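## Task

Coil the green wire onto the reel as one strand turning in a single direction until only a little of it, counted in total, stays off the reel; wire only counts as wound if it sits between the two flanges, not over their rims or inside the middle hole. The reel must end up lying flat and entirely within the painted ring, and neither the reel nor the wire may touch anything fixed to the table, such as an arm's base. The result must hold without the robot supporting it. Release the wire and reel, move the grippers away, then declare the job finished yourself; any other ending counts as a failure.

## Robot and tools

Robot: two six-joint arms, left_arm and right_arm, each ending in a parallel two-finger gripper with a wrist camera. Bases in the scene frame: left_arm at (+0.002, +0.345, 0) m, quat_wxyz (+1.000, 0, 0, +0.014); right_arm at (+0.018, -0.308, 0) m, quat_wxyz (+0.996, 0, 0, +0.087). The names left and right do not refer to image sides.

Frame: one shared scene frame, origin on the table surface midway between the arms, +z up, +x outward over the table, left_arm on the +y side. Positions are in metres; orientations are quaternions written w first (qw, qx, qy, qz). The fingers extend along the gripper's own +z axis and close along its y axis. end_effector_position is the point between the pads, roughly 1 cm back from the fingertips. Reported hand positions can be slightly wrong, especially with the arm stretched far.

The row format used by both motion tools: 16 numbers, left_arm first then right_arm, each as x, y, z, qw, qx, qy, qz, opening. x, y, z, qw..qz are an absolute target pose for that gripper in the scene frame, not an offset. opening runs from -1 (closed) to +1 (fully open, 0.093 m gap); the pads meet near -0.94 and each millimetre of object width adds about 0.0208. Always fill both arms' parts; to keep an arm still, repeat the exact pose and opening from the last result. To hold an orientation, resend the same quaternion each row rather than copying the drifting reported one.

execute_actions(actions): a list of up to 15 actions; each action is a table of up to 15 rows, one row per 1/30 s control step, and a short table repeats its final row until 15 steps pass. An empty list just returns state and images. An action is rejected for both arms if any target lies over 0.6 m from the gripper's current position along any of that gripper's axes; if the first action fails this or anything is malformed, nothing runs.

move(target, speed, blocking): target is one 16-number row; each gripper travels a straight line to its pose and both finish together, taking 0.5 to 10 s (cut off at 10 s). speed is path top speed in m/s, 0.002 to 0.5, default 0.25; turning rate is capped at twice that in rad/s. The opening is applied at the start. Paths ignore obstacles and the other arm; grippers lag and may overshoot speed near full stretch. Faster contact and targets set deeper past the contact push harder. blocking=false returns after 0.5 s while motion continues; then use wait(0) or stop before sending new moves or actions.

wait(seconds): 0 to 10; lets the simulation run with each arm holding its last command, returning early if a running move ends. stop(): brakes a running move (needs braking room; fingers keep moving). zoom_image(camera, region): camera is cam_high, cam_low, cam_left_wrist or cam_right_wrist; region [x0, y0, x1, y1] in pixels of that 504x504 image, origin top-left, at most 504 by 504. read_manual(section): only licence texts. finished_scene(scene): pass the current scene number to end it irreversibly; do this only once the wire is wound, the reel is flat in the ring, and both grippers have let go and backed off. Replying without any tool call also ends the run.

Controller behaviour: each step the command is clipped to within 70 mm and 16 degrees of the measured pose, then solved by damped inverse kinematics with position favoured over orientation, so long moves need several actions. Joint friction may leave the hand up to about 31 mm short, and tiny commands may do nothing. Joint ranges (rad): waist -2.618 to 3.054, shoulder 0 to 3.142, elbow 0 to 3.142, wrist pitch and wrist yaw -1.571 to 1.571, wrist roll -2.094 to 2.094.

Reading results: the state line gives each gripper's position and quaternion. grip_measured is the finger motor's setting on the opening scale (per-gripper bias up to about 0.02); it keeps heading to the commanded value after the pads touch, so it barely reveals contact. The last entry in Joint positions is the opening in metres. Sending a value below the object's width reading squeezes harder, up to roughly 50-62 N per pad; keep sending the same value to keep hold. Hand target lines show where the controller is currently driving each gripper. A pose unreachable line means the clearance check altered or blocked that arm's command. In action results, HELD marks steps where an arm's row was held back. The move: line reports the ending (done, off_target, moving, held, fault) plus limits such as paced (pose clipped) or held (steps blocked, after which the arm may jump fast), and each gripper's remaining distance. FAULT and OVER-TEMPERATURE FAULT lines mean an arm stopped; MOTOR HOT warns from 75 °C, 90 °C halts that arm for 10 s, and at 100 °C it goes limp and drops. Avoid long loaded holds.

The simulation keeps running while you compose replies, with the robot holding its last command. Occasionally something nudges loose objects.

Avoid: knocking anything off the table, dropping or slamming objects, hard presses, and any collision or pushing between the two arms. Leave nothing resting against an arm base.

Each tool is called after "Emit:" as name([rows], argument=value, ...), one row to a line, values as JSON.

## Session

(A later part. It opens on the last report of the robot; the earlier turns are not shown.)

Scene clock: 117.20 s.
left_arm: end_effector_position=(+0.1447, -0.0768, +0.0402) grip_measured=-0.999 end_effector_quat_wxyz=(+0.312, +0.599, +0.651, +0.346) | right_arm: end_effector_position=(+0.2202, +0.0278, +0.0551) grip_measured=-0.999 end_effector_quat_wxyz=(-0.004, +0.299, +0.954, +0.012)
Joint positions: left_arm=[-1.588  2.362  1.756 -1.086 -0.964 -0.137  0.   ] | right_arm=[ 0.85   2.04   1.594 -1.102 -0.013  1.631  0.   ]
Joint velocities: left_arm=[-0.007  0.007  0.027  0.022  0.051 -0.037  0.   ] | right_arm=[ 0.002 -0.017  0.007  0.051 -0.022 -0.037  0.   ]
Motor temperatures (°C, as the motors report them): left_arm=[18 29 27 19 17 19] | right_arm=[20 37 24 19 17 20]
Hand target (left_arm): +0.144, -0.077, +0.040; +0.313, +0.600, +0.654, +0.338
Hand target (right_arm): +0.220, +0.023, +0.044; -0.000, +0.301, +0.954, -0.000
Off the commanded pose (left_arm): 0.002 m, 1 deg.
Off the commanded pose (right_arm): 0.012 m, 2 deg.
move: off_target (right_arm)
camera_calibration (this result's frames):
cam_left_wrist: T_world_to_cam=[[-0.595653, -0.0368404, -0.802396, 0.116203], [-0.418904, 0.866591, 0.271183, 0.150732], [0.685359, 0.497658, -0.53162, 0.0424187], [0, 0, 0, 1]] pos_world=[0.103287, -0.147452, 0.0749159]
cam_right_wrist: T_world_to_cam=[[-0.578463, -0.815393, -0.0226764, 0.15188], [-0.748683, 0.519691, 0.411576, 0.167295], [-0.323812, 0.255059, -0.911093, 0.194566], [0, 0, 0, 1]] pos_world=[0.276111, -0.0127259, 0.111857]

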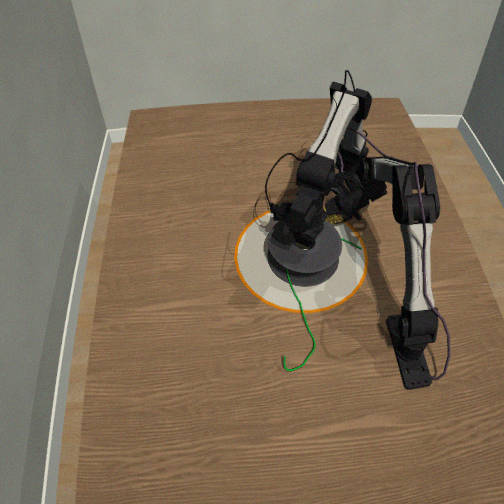

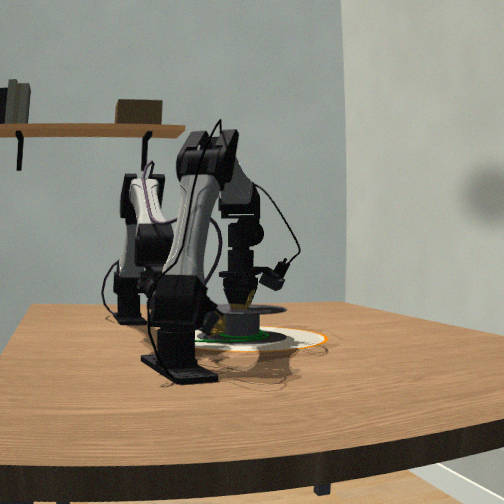

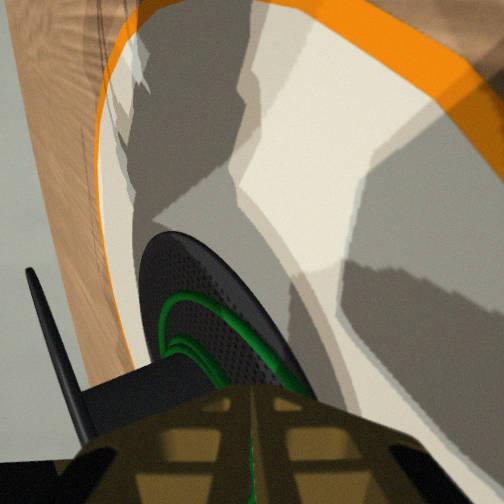

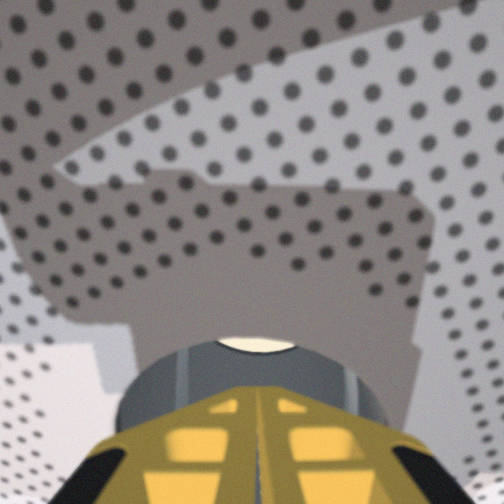

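Emit:
execute_actions(actions=[])

Scene clock: 120.00 s.
left_arm: end_effector_position=(+0.1447, -0.0773, +0.0401) grip_measured=-0.999 end_effector_quat_wxyz=(+0.312, +0.600, +0.651, +0.345) | right_arm: end_effector_position=(+0.2202, +0.0279, +0.0551) grip_measured=-0.999 end_effector_quat_wxyz=(-0.003, +0.299, +0.954, +0.013)
Joint positions: left_arm=[-1.588  2.362  1.756 -1.083 -0.964 -0.134  0.   ] | right_arm=[ 0.85   2.04   1.594 -1.102 -0.013  1.631  0.   ]
Joint velocities: left_arm=[ 0.002  0.007  0.012  0.022 -0.095 -0.037  0.   ] | right_arm=[-0.007  0.007 -0.002  0.007  0.022  0.037  0.   ]
Motor temperatures (°C, as the motors report them): left_arm=[18 30 27 19 17 19] | right_arm=[20 37 24 19 17 20]
Hand target (left_arm): +0.143, -0.077, +0.040; +0.312, +0.600, +0.654, +0.338
Hand target (right_arm): +0.220, +0.023, +0.044; -0.000, +0.301, +0.954, -0.000
Off the commanded pose (left_arm): 0.002 m, 1 deg.
Off the commanded pose (right_arm): 0.012 m, 2 deg.
camera_calibration (this result's frames):
cam_left_wrist: T_world_to_cam=[[-0.596181, -0.0362794, -0.80203, 0.116179], [-0.417287, 0.867444, 0.270948, 0.151033], [0.685886, 0.496211, -0.532292, 0.0424719], [0, 0, 0, 1]] pos_world=[0.103157, -0.147873, 0.0748647]
cam_right_wrist: T_world_to_cam=[[-0.578459, -0.815386, -0.0230569, 0.151992], [-0.748765, 0.519557, 0.411597, 0.16731], [-0.323631, 0.255356, -0.911074, 0.194514], [0, 0, 0, 1]] pos_world=[0.276148, -0.0126654, 0.111857]

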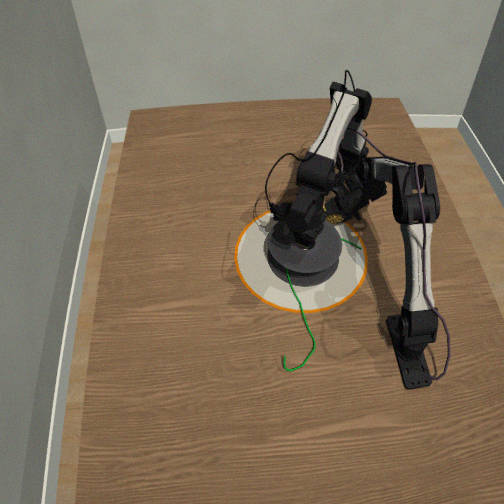

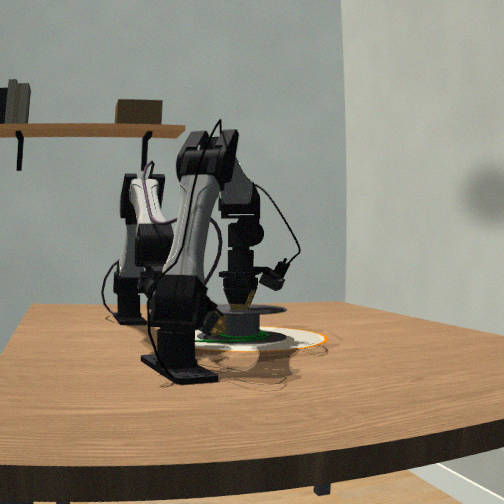

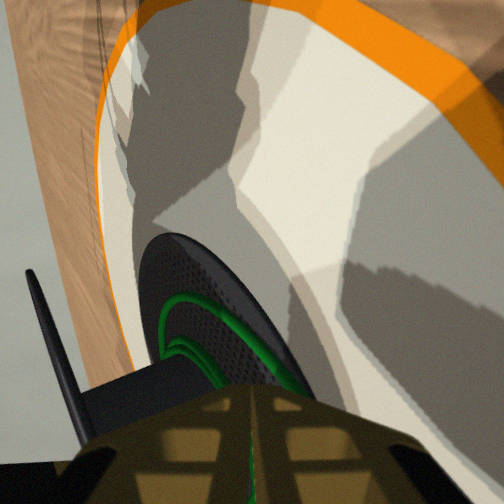

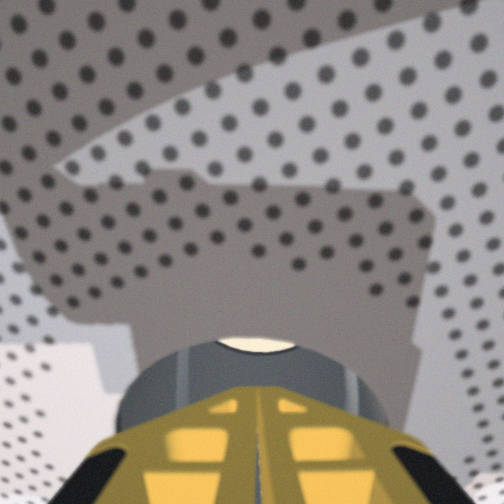

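Emit:
move(target=[0.147,-0.072,0.006,0.312,0.599,0.654,0.340,-1, 0.22,0.024,0.044,0,0.301,0.954,0,0.0], speed=0.05)

Scene clock: 122.50 s.
left_arm: end_effector_position=(+0.1447, -0.0758, +0.0211) grip_measured=-0.999 end_effector_quat_wxyz=(+0.322, +0.596, +0.655, +0.334) | right_arm: end_effector_position=(+0.2214, +0.0281, +0.0596) grip_measured=-0.174 end_effector_quat_wxyz=(+0.000, +0.299, +0.954, +0.018)
Joint positions: left_arm=[-1.588  2.362  1.677 -0.967 -0.964 -0.128  0.   ] | right_arm=[ 0.85   2.028  1.594 -1.102 -0.008  1.632  0.037]
Joint velocities: left_arm=[-0.007 -0.002 -0.042  0.051  0.007 -0.007  0.   ] | right_arm=[-0.012  0.002  0.002 -0.081 -0.037  0.066 -0.002]
Motor temperatures (°C, as the motors report them): left_arm=[18 31 26 19 17 19] | right_arm=[20 37 24 19 17 20]
Hand target (left_arm): +0.147, -0.072, +0.006; +0.312, +0.599, +0.654, +0.340
Hand target (right_arm): +0.220, +0.023, +0.045; -0.000, +0.301, +0.954, -0.000
Off the commanded pose (left_arm): 0.016 m, 1 deg.
Off the commanded pose (right_arm): 0.016 m, 2 deg.
move: off_target (left_arm, right_arm)
camera_calibration (this result's frames):
cam_left_wrist: T_world_to_cam=[[-0.596371, -0.0601543, -0.800452, 0.0992247], [-0.414256, 0.8772, 0.242717, 0.155739], [0.687556, 0.476342, -0.548056, 0.0302369], [0, 0, 0, 1]] pos_world=[0.102901, -0.145049, 0.0581956]
cam_right_wrist: T_world_to_cam=[[-0.579191, -0.814399, -0.0359453, 0.153834], [-0.752499, 0.517171, 0.407774, 0.167281], [-0.313501, 0.263228, -0.912375, 0.196565], [0, 0, 0, 1]] pos_world=[0.276602, -0.0129723, 0.116658]

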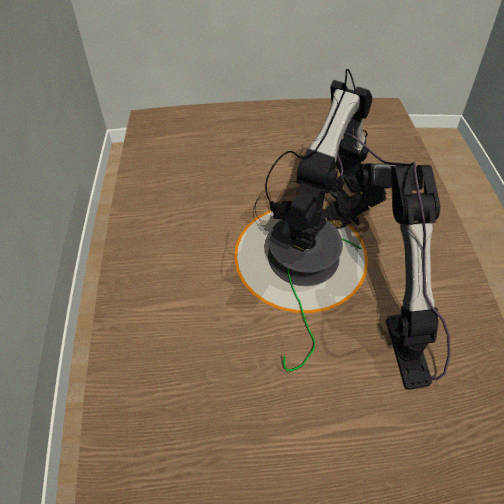

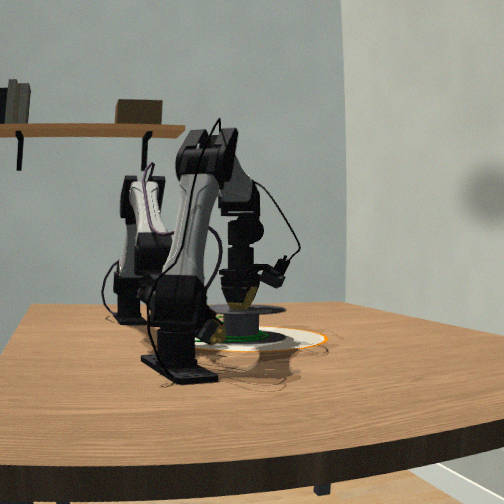

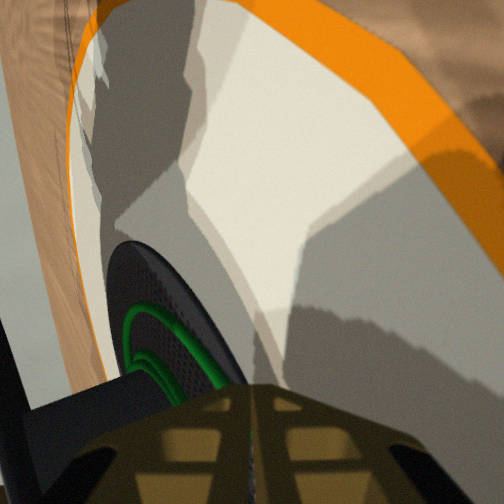

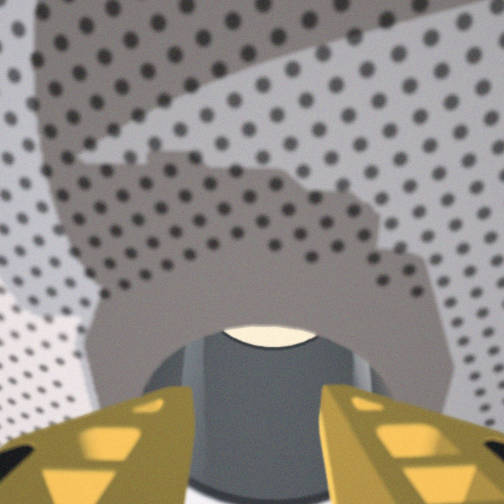

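Emit:
move(target=[0.147,-0.072,-0.004,0.312,0.599,0.654,0.340,-1, 0.22,0.024,0.042,0,0.301,0.954,0,0.0], speed=0.05)

Emit:
zoom_image(camera="cam_low", region=[170, 280, 340, 390])

Scene clock: 123.63 s.
left_arm: end_effector_position=(+0.1448, -0.0778, +0.0176) grip_measured=-0.999 end_effector_quat_wxyz=(+0.326, +0.595, +0.655, +0.334) | right_arm: end_effector_position=(+0.2214, +0.0282, +0.0601) grip_measured=-0.174 end_effector_quat_wxyz=(+0.001, +0.299, +0.954, +0.019)
Joint positions: left_arm=[-1.589  2.372  1.677 -0.951 -0.968 -0.126  0.   ] | right_arm=[ 0.85   2.027  1.594 -1.102 -0.008  1.632  0.037]
Joint velocities: left_arm=[-0.007 -0.017  0.002 -0.007 -0.007 -0.11   0.   ] | right_arm=[-0.007 -0.007 -0.002  0.037 -0.007  0.022 -0.001]
Motor temperatures (°C, as the motors report them): left_arm=[18 31 26 19 17 19] | right_arm=[20 37 24 19 17 20]
Hand target (left_arm): +0.147, -0.071, -0.003; +0.312, +0.599, +0.654, +0.340
Hand target (right_arm): +0.220, +0.023, +0.043; -0.000, +0.301, +0.954, -0.000
Off the commanded pose (left_arm): 0.022 m, 2 deg.
Off the commanded pose (right_arm): 0.019 m, 2 deg.
move: off_target (left_arm, right_arm)
camera_calibration (this result's frames):
cam_left_wrist: T_world_to_cam=[[-0.59288, -0.0624484, -0.802866, 0.0956873], [-0.41341, 0.879187, 0.2369, 0.15849], [0.691075, 0.472366, -0.54707, 0.0282708], [0, 0, 0, 1]] pos_world=[0.102715, -0.146721, 0.0547438]
cam_right_wrist: T_world_to_cam=[[-0.57917, -0.814363, -0.0370861, 0.153973], [-0.752741, 0.516772, 0.407832, 0.167166], [-0.312958, 0.26412, -0.912304, 0.196801], [0, 0, 0, 1]] pos_world=[0.2766, -0.0129755, 0.117077]

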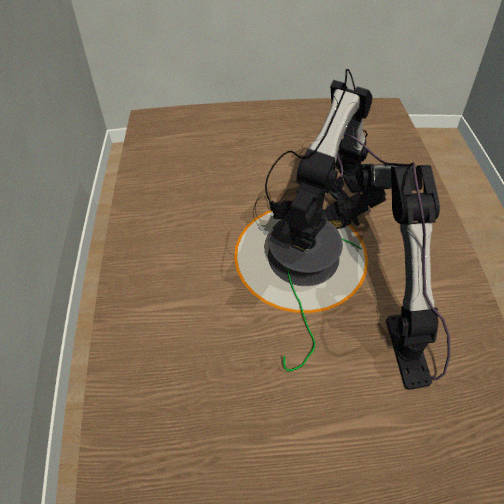

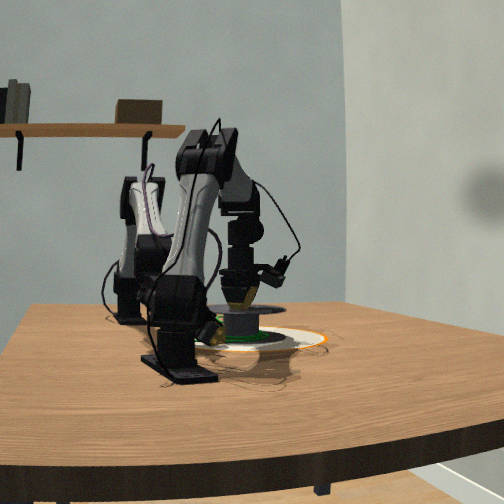

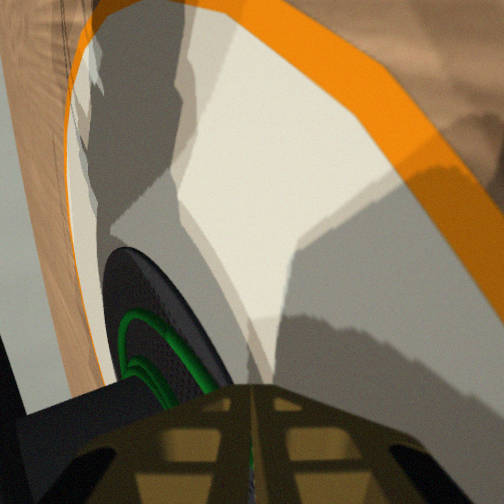

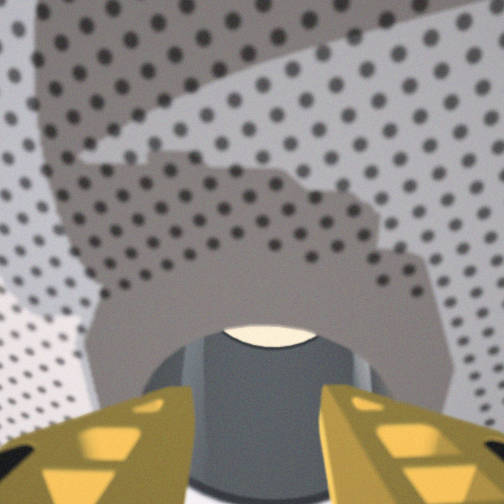

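Region (170, 280, 340, 390) of cam_low's 504x504 image, scaled by 2.965, with more detail than that image has; it fills the top 326 rows of this view, and the rest is white.

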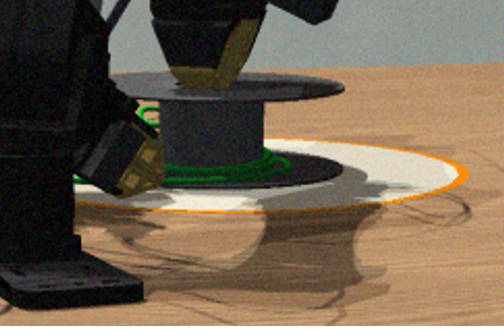

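Emit:
move(target=[0.147,-0.072,-0.004,0.312,0.599,0.654,0.340,-1, 0.22,0.024,0.042,0,0.087,-0.996,0,0.0], speed=0.2)

Emit:
zoom_image(camera="cam_high", region=[230, 190, 400, 320])

Scene clock: 126.53 s.
left_arm: end_effector_position=(+0.1449, -0.0778, +0.0176) grip_measured=-0.999 end_effector_quat_wxyz=(+0.326, +0.595, +0.655, +0.334) | right_arm: end_effector_position=(+0.2219, +0.0291, +0.0601) grip_measured=-0.174 end_effector_quat_wxyz=(+0.009, -0.074, +0.997, +0.019)
Joint positions: left_arm=[-1.589  2.372  1.677 -0.951 -0.969 -0.126  0.   ] | right_arm=[ 0.85   2.027  1.594 -1.098 -0.008  0.876  0.037]
Joint velocities: left_arm=[ 0.007 -0.002  0.012  0.081  0.051 -0.022  0.   ] | right_arm=[ 0.012 -0.007 -0.002  0.007  0.037 -0.051  0.   ]
Motor temperatures (°C, as the motors report them): left_arm=[18 31 26 19 17 19] | right_arm=[20 37 24 19 17 20]
Hand target (left_arm): +0.147, -0.071, -0.003; +0.312, +0.599, +0.654, +0.340
Hand target (right_arm): +0.220, +0.023, +0.043; -0.000, -0.087, +0.996, +0.000
Off the commanded pose (left_arm): 0.022 m, 2 deg.
Off the commanded pose (right_arm): 0.019 m, 3 deg.
move: off_target (left_arm, right_arm)
camera_calibration (this result's frames):
cam_left_wrist: T_world_to_cam=[[-0.592577, -0.0624288, -0.803091, 0.0957126], [-0.413475, 0.879198, 0.236746, 0.158509], [0.691297, 0.472348, -0.546805, 0.0282381], [0, 0, 0, 1]] pos_world=[0.102736, -0.146724, 0.0547803]
cam_right_wrist: T_world_to_cam=[[0.138323, -0.989668, -0.0377297, 0.000894064], [-0.913936, -0.14223, 0.380121, 0.223687], [-0.38156, -0.018097, -0.924167, 0.220911], [0, 0, 0, 1]] pos_world=[0.288602, 0.0366976, 0.119164]

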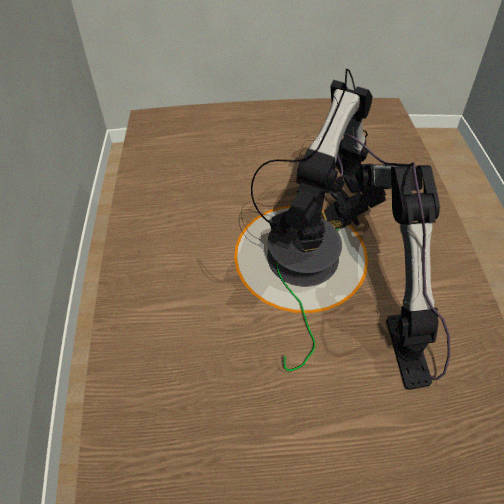

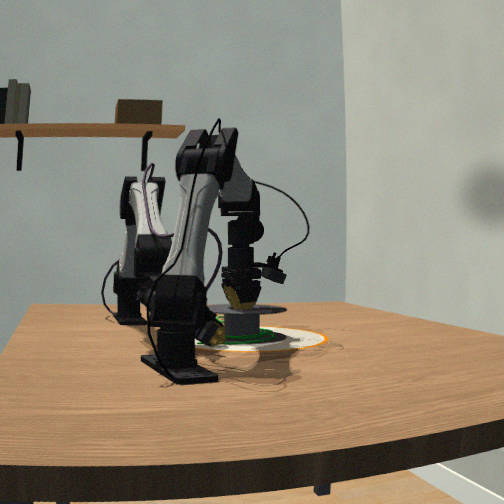

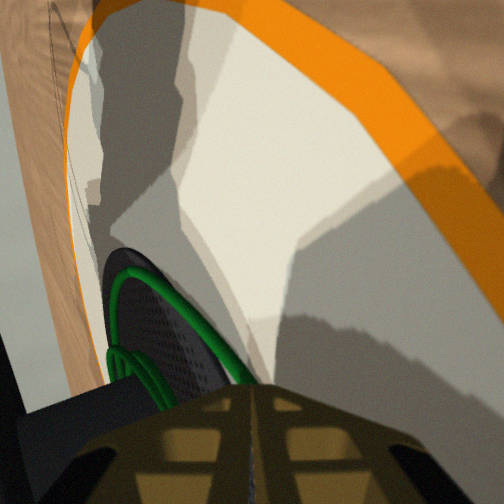

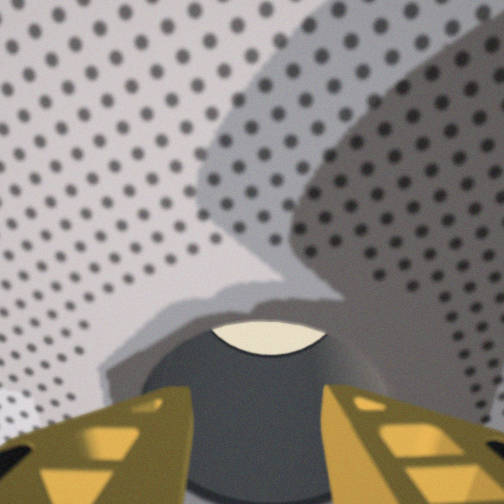

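Region (230, 190, 400, 320) of cam_high's 504x504 image, scaled by 2.965, with more detail than that image has; it fills the top 385 rows of this view, and the rest is white.

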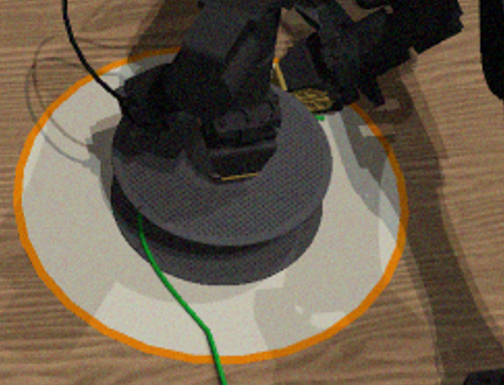

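Emit:
move(target=[0.147,-0.072,-0.004,0.312,0.599,0.654,0.340,-1, 0.22,0.024,0.042,0,0.383,-0.924,0,0.0], speed=0.2)

Emit:
zoom_image(camera="cam_low", region=[170, 280, 340, 390])

Scene clock: 129.17 s.
left_arm: end_effector_position=(+0.1449, -0.0778, +0.0176) grip_measured=-0.999 end_effector_quat_wxyz=(+0.326, +0.595, +0.655, +0.334) | right_arm: end_effector_position=(+0.2223, +0.0299, +0.0610) grip_measured=-0.102 end_effector_quat_wxyz=(+0.016, -0.367, +0.930, +0.017)
Joint positions: left_arm=[-1.589  2.372  1.677 -0.951 -0.969 -0.126  0.   ] | right_arm=[ 0.85   2.024  1.594 -1.094 -0.009  0.273  0.04 ]
Joint velocities: left_arm=[-0.022 -0.002  0.002  0.037 -0.007 -0.066  0.   ] | right_arm=[ 0.007  0.002 -0.007 -0.022  0.066 -0.066  0.   ]
Motor temperatures (°C, as the motors report them): left_arm=[18 32 26 19 17 19] | right_arm=[20 37 24 19 17 20]
Hand target (left_arm): +0.147, -0.071, -0.003; +0.312, +0.599, +0.654, +0.340
Hand target (right_arm): +0.219, +0.023, +0.043; -0.001, -0.383, +0.924, +0.000
Off the commanded pose (left_arm): 0.022 m, 2 deg.
Off the commanded pose (right_arm): 0.020 m, 3 deg.
move: off_target (left_arm, right_arm)
camera_calibration (this result's frames):
cam_left_wrist: T_world_to_cam=[[-0.592577, -0.0624288, -0.803091, 0.0957126], [-0.413475, 0.879198, 0.236746, 0.158509], [0.691297, 0.472348, -0.546805, 0.0282381], [0, 0, 0, 1]] pos_world=[0.102736, -0.146724, 0.0547803]
cam_right_wrist: T_world_to_cam=[[0.675131, -0.737355, -0.0224819, -0.126074], [-0.682784, -0.636123, 0.359379, 0.18849], [-0.279291, -0.227278, -0.932921, 0.205962], [0, 0, 0, 1]] pos_world=[0.271338, 0.0737521, 0.121572]

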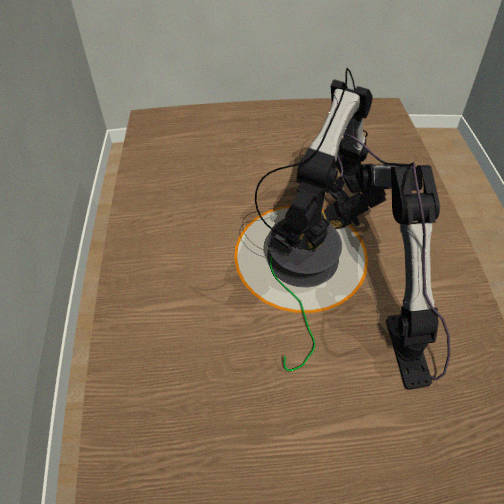

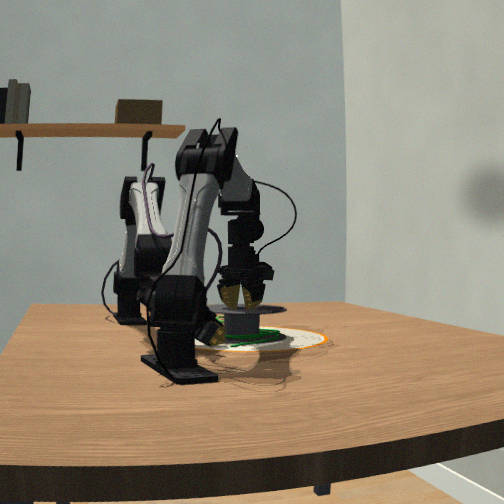

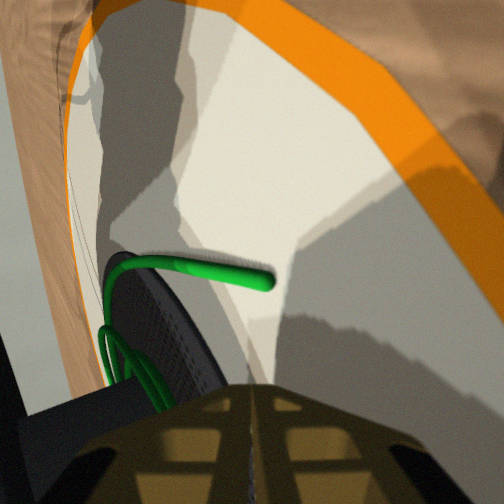

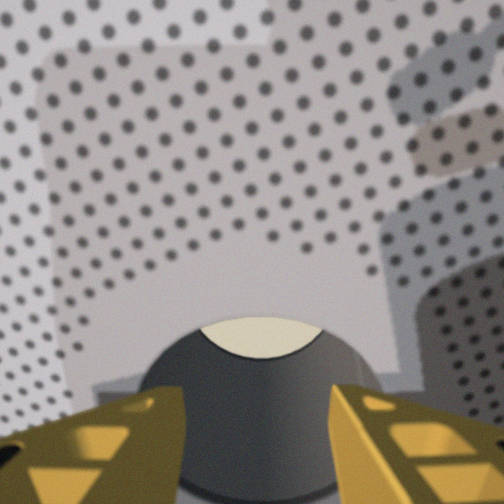

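Region (170, 280, 340, 390) of cam_low's 504x504 image, scaled by 2.965, with more detail than that image has; it fills the top 326 rows of this view, and the rest is white.

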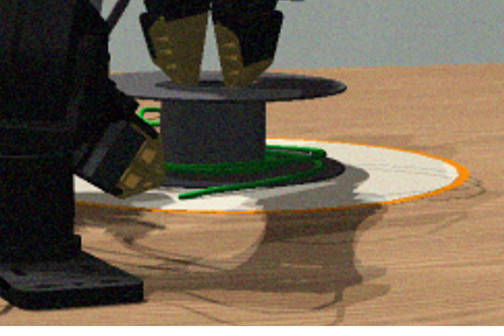

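Emit:
move(target=[0.14,-0.078,0.045,0.312,0.599,0.654,0.340,-1, 0.22,0.024,0.040,0,0.383,-0.924,0,-1], speed=0.1)

Emit:
move(target=[0.14,-0.078,0.045,0.312,0.599,0.654,0.340,-1, 0.22,0.024,0.040,0,0.383,-0.924,0,0.0], speed=0.1)

Emit:
move(target=[0.14,-0.078,0.045,0.312,0.599,0.654,0.340,-1, 0.22,0.024,0.042,0,-0.174,0.985,0,0.0], speed=0.2)

Scene clock: 143.20 s.
left_arm: end_effector_position=(+0.1444, -0.0734, +0.0338) grip_measured=-0.999 end_effector_quat_wxyz=(+0.307, +0.600, +0.649, +0.351) | right_arm: end_effector_position=(+0.2223, +0.0299, +0.0553) grip_measured=-0.998 end_effector_quat_wxyz=(+0.011, -0.380, +0.925, +0.014)
Joint positions: left_arm=[-1.589  2.372  1.745 -1.084 -0.965 -0.144  0.   ] | right_arm=[ 0.85   2.04   1.594 -1.091 -0.009  0.245  0.   ]
Joint velocities: left_arm=[ 0.022 -0.017  0.002  0.007  0.007  0.007  0.   ] | right_arm=[-0.007  0.007 -0.012  0.022  0.066 -0.007  0.   ]
Motor temperatures (°C, as the motors report them): left_arm=[18 33 26 19 17 19] | right_arm=[20 36 23 19 17 20]
Hand target (left_arm): +0.140, -0.078, +0.045; +0.312, +0.599, +0.654, +0.340
Hand target (right_arm): +0.220, +0.023, +0.041; -0.000, -0.383, +0.924, +0.000
Off the commanded pose (left_arm): 0.013 m, 2 deg.
Off the commanded pose (right_arm): 0.017 m, 2 deg.
move: off_target (left_arm, right_arm)
camera_calibration (this result's frames):
cam_left_wrist: T_world_to_cam=[[-0.594678, -0.0268498, -0.803515, 0.111635], [-0.421631, 0.861388, 0.283264, 0.149012], [0.684533, 0.507238, -0.52357, 0.0380501], [0, 0, 0, 1]] pos_world=[0.103168, -0.14466, 0.067413]
cam_right_wrist: T_world_to_cam=[[0.695558, -0.718237, -0.0183043, -0.13155], [-0.662789, -0.651278, 0.369523, 0.185969], [-0.277326, -0.244893, -0.929041, 0.200532], [0, 0, 0, 1]] pos_world=[0.270371, 0.0757422, 0.115174]

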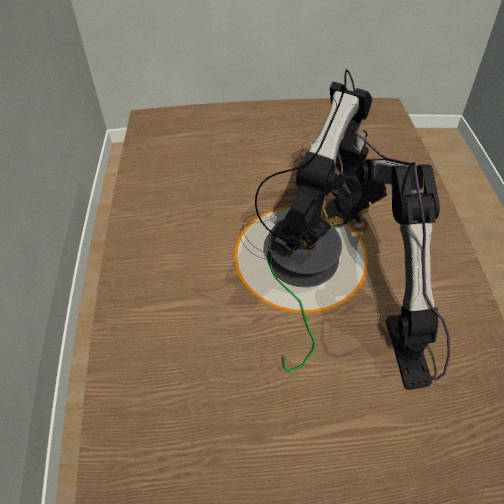

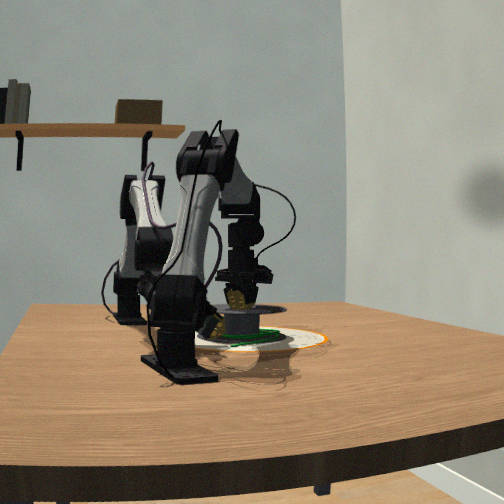

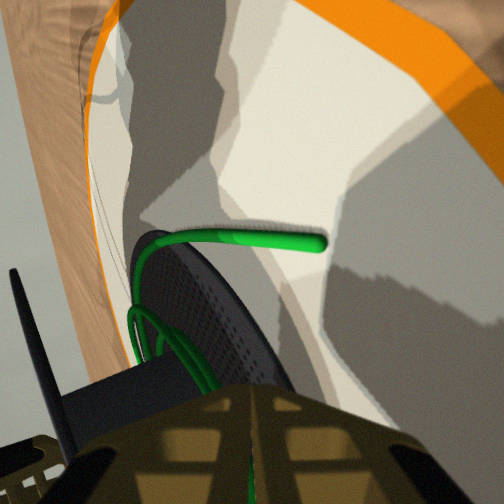

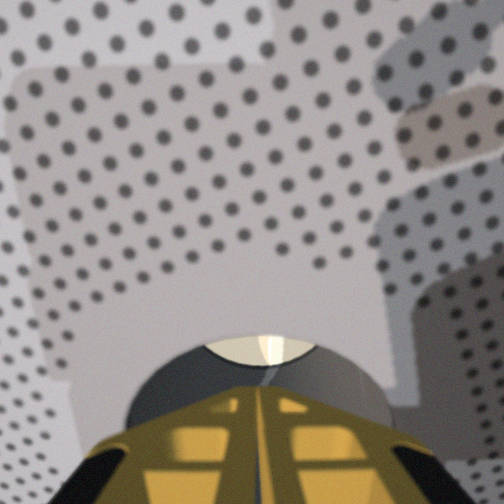

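Scene clock: 143.90 s.
left_arm: end_effector_position=(+0.1444, -0.0732, +0.0337) grip_measured=-0.999 end_effector_quat_wxyz=(+0.307, +0.600, +0.649, +0.352) | right_arm: end_effector_position=(+0.2232, +0.0307, +0.0612) grip_measured=-0.065 end_effector_quat_wxyz=(+0.019, -0.380, +0.925, +0.018)
Joint positions: left_arm=[-1.589  2.372  1.745 -1.085 -0.964 -0.144  0.   ] | right_arm=[ 0.85   2.024  1.594 -1.089 -0.006  0.245  0.042]
Joint velocities: left_arm=[-0.007 -0.002 -0.002 -0.022  0.022  0.051  0.   ] | right_arm=[-0.002  0.017 -0.012 -0.022  0.007  0.051 -0.   ]
Motor temperatures (°C, as the motors report them): left_arm=[18 33 26 19 17 19] | right_arm=[20 36 23 19 17 20]
Hand target (left_arm): +0.140, -0.078, +0.045; +0.312, +0.599, +0.654, +0.340
Hand target (right_arm): +0.219, +0.023, +0.041; -0.000, -0.383, +0.924, +0.000
Off the commanded pose (left_arm): 0.013 m, 2 deg.
Off the commanded pose (right_arm): 0.022 m, 3 deg.
move: off_target (left_arm, right_arm)
camera_calibration (this result's frames):
cam_left_wrist: T_world_to_cam=[[-0.594989, -0.0259651, -0.803315, 0.111701], [-0.421567, 0.861041, 0.28441, 0.148757], [0.684302, 0.507872, -0.523256, 0.0380312], [0, 0, 0, 1]] pos_world=[0.103147, -0.144501, 0.0673228]
cam_right_wrist: T_world_to_cam=[[0.695419, -0.718316, -0.0203375, -0.13137], [-0.66696, -0.655718, 0.353835, 0.18694], [-0.267501, -0.2325, -0.935087, 0.204234], [0, 0, 0, 1]] pos_world=[0.270671, 0.0756991, 0.122159]

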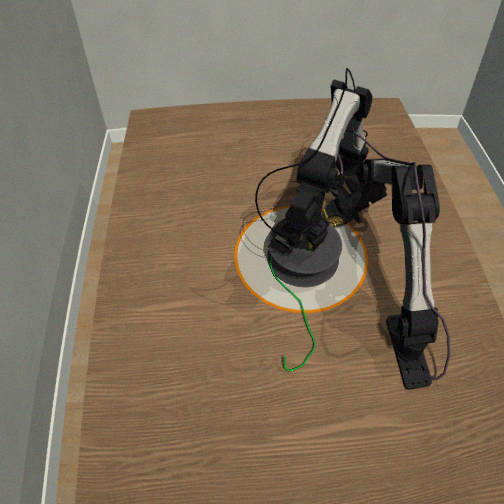

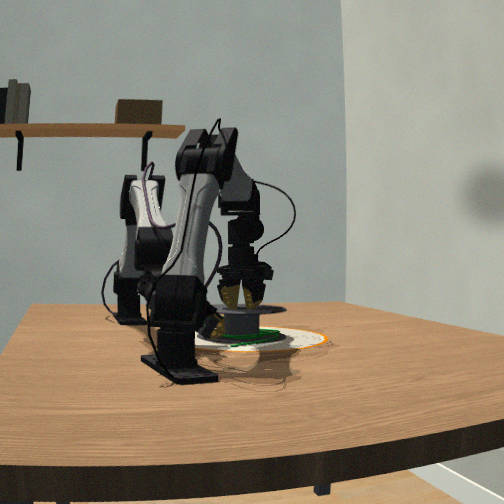

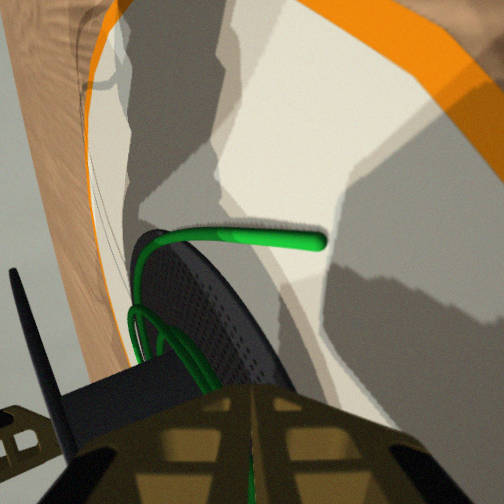

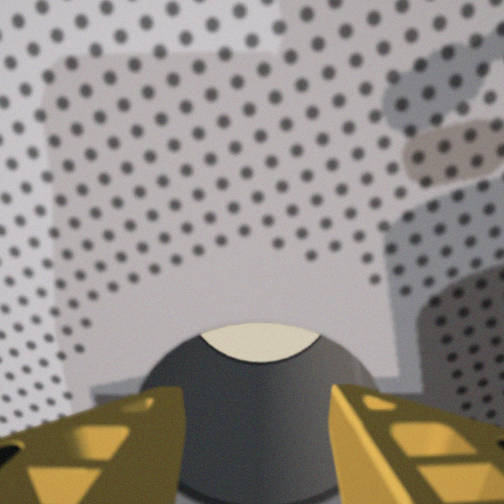

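Scene clock: 145.47 s.
left_arm: end_effector_position=(+0.1444, -0.0731, +0.0337) grip_measured=-0.999 end_effector_quat_wxyz=(+0.307, +0.601, +0.649, +0.352) | right_arm: end_effector_position=(+0.2248, +0.0300, +0.0619) grip_measured=-0.066 end_effector_quat_wxyz=(+0.019, -0.187, +0.982, +0.019)
Joint positions: left_arm=[-1.589  2.372  1.745 -1.086 -0.964 -0.144  0.   ] | right_arm=[ 0.85   2.022  1.594 -1.089  0.004  0.649  0.042]
Joint velocities: left_arm=[-0.012 -0.002 -0.017 -0.095  0.051  0.007  0.   ] | right_arm=[-0.002 -0.002 -0.002 -0.007 -0.022  0.095 -0.001]
Motor temperatures (°C, as the motors report them): left_arm=[18 34 26 19 17 19] | right_arm=[20 36 23 19 17 20]
Hand target (left_arm): +0.140, -0.078, +0.045; +0.312, +0.599, +0.654, +0.340
Hand target (right_arm): +0.220, +0.023, +0.043; +0.000, -0.174, +0.985, -0.000
Off the commanded pose (left_arm): 0.013 m, 2 deg.
Off the commanded pose (right_arm): 0.021 m, 3 deg.
move: off_target (left_arm, right_arm)
camera_calibration (this result's frames):
cam_left_wrist: T_world_to_cam=[[-0.594994, -0.0253522, -0.80333, 0.111764], [-0.421565, 0.860824, 0.28507, 0.148603], [0.684299, 0.508271, -0.522873, 0.0379932], [0, 0, 0, 1]] pos_world=[0.103146, -0.144398, 0.0672871]
cam_right_wrist: T_world_to_cam=[[0.357635, -0.933348, -0.030955, -0.049949], [-0.868325, -0.344553, 0.356784, 0.223017], [-0.343669, -0.100719, -0.933674, 0.218245], [0, 0, 0, 1]] pos_world=[0.286519, 0.0522028, 0.122654]

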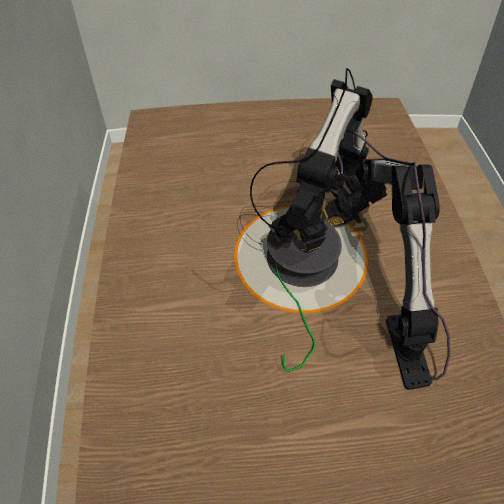

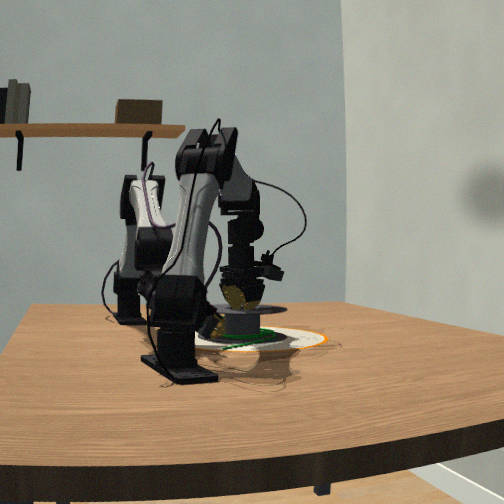

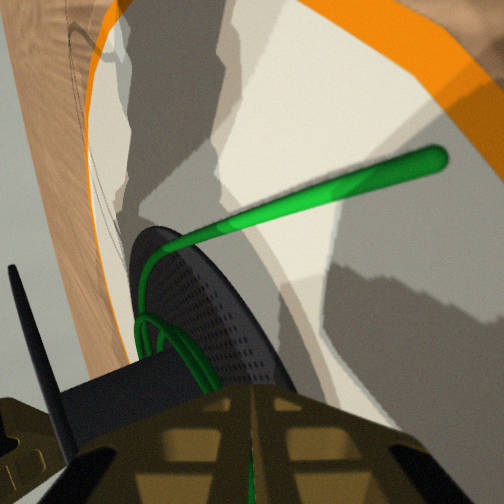

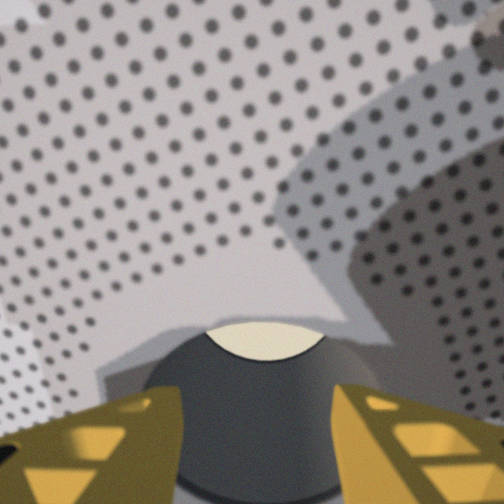

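Emit:
move(target=[0.075,-0.055,0.10,0.312,0.599,0.654,0.340,-1, 0.222,0.026,0.05,0,-0.187,0.982,0,-1], speed=0.25)

Emit:
move(target=[0.08,0.15,0.15,0,0.423,0.906,0,-1, 0.222,0.026,0.14,0,-0.187,0.982,0,-1], speed=0.3)

Scene clock: 150.90 s.
left_arm: end_effector_position=(+0.0746, -0.0536, +0.0951) grip_measured=-0.999 end_effector_quat_wxyz=(+0.315, +0.602, +0.648, +0.344) | right_arm: end_effector_position=(+0.2229, +0.0267, +0.0540) grip_measured=-0.998 end_effector_quat_wxyz=(+0.009, -0.186, +0.983, +0.007)
Joint positions: left_arm=[-1.759  2.282  1.828 -1.451 -0.93  -0.401  0.   ] | right_arm=[ 0.85   2.043  1.594 -1.1    0.004  0.65   0.   ]
Joint velocities: left_arm=[-0.007 -0.002  0.002 -0.081 -0.022  0.022  0.   ] | right_arm=[-0.002 -0.007  0.012  0.037  0.037  0.051  0.   ]
Motor temperatures (°C, as the motors report them): left_arm=[18 36 26 19 17 19] | right_arm=[20 36 23 19 17 20]
Hand target (left_arm): +0.076, -0.053, +0.100; +0.312, +0.599, +0.654, +0.341
Hand target (right_arm): +0.222, +0.026, +0.050; -0.000, -0.187, +0.982, +0.000
Off the commanded pose (left_arm): 0.005 m, 1 deg.
Off the commanded pose (right_arm): 0.004 m, 1 deg.
move: done
camera_calibration (this result's frames):
cam_left_wrist: T_world_to_cam=[[-0.594385, -0.0312902, -0.803571, 0.119679], [-0.408604, 0.872397, 0.268266, 0.0862003], [0.692639, 0.487796, -0.531325, 0.106999], [0, 0, 0, 1]] pos_world=[0.0322457, -0.12365, 0.129897]
cam_right_wrist: T_world_to_cam=[[0.355499, -0.934608, -0.0113209, -0.0530903], [-0.86301, -0.332868, 0.380016, 0.220339], [-0.358935, -0.125325, -0.924911, 0.213434], [0, 0, 0, 1]] pos_world=[0.285637, 0.0504738, 0.113074]

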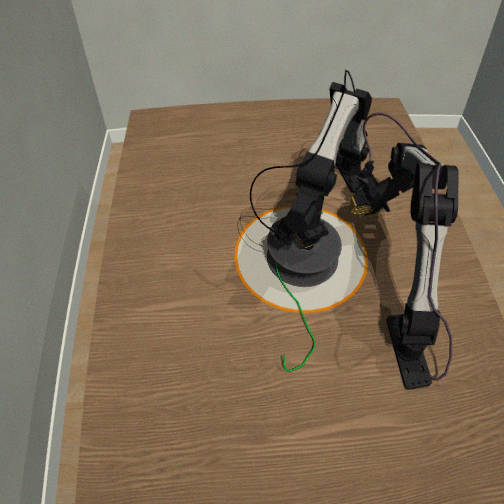

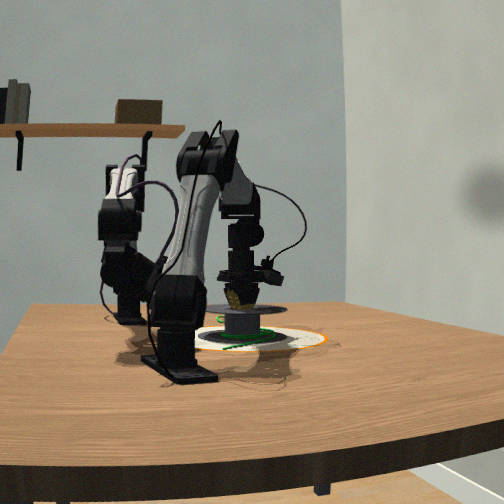

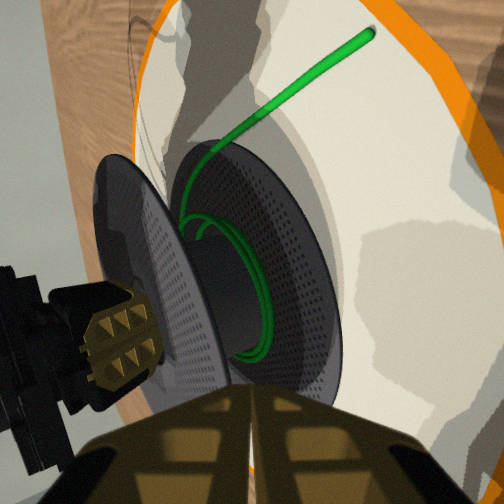

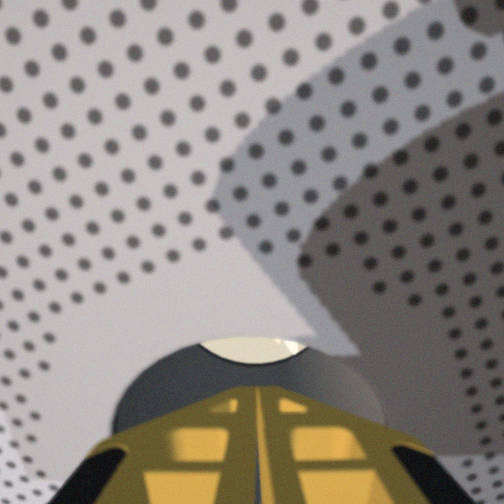

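Scene clock: 153.40 s.
left_arm: end_effector_position=(+0.0847, +0.1416, +0.1484) grip_measured=-0.999 end_effector_quat_wxyz=(+0.009, +0.424, +0.905, -0.000) | right_arm: end_effector_position=(+0.2230, +0.0268, +0.1398) grip_measured=-0.999 end_effector_quat_wxyz=(+0.005, -0.186, +0.983, +0.002)
Joint positions: left_arm=[-1.221  1.359  1.195 -1.394 -0.012 -0.317  0.   ] | right_arm=[ 0.85   2.043  1.936 -1.455  0.004  0.65   0.   ]
Joint velocities: left_arm=[-0.007 -0.012 -0.017 -0.007  0.037 -0.066  0.   ] | right_arm=[-0.012 -0.002 -0.012  0.007  0.066  0.081  0.   ]
Motor temperatures (°C, as the motors report them): left_arm=[18 36 26 19 17 19] | right_arm=[20 37 23 19 17 20]
Hand target (left_arm): +0.081, +0.149, +0.149; -0.000, +0.424, +0.906, -0.002
Hand target (right_arm): +0.223, +0.027, +0.140; +0.000, -0.187, +0.982, +0.000
Off the commanded pose (left_arm): 0.010 m, 1 deg.
Off the commanded pose (right_arm): 0.001 m, 1 deg.
move: done
camera_calibration (this result's frames):
cam_left_wrist: T_world_to_cam=[[-0.774219, -0.632204, 0.0300476, 0.151225], [-0.565178, 0.711946, 0.416781, -0.0803062], [-0.284883, 0.305698, -0.90851, 0.197697], [0, 0, 0, 1]] pos_world=[0.128014, 0.0923429, 0.208536]
cam_right_wrist: T_world_to_cam=[[0.355449, -0.93469, -0.00336187, -0.0531616], [-0.860416, -0.328605, 0.389491, 0.185791], [-0.365158, -0.135552, -0.921024, 0.29392], [0, 0, 0, 1]] pos_world=[0.286081, 0.0512037, 0.198165]

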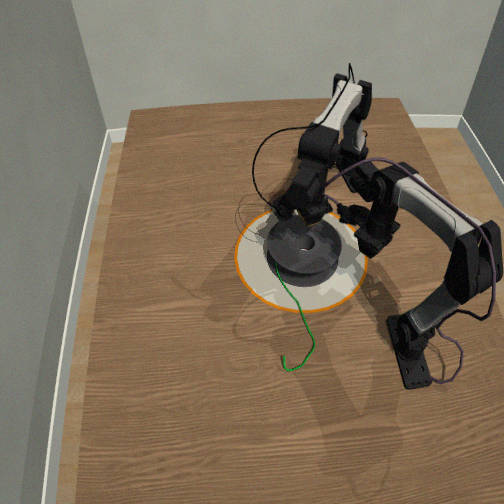

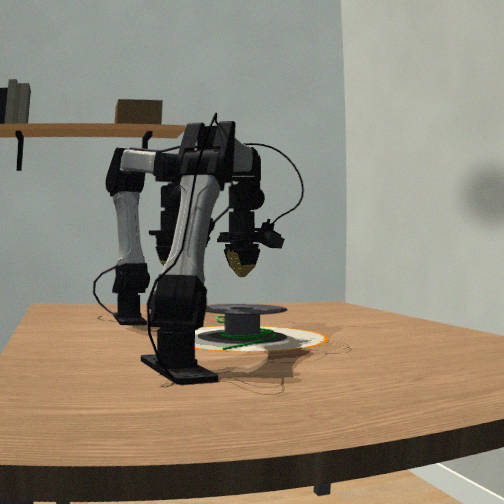

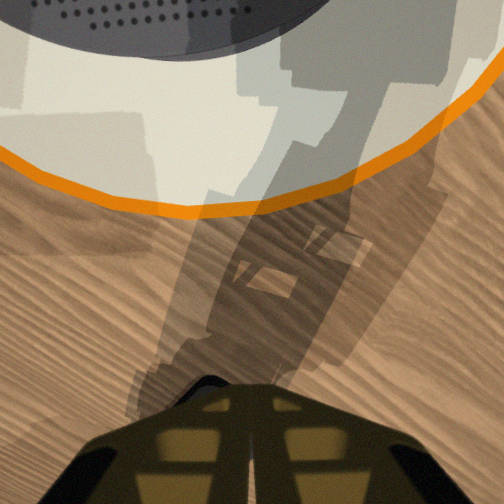

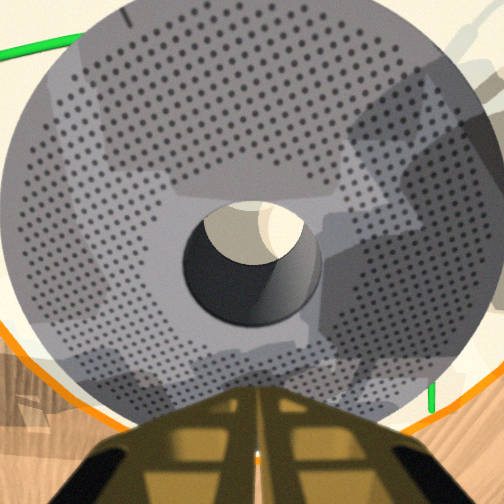

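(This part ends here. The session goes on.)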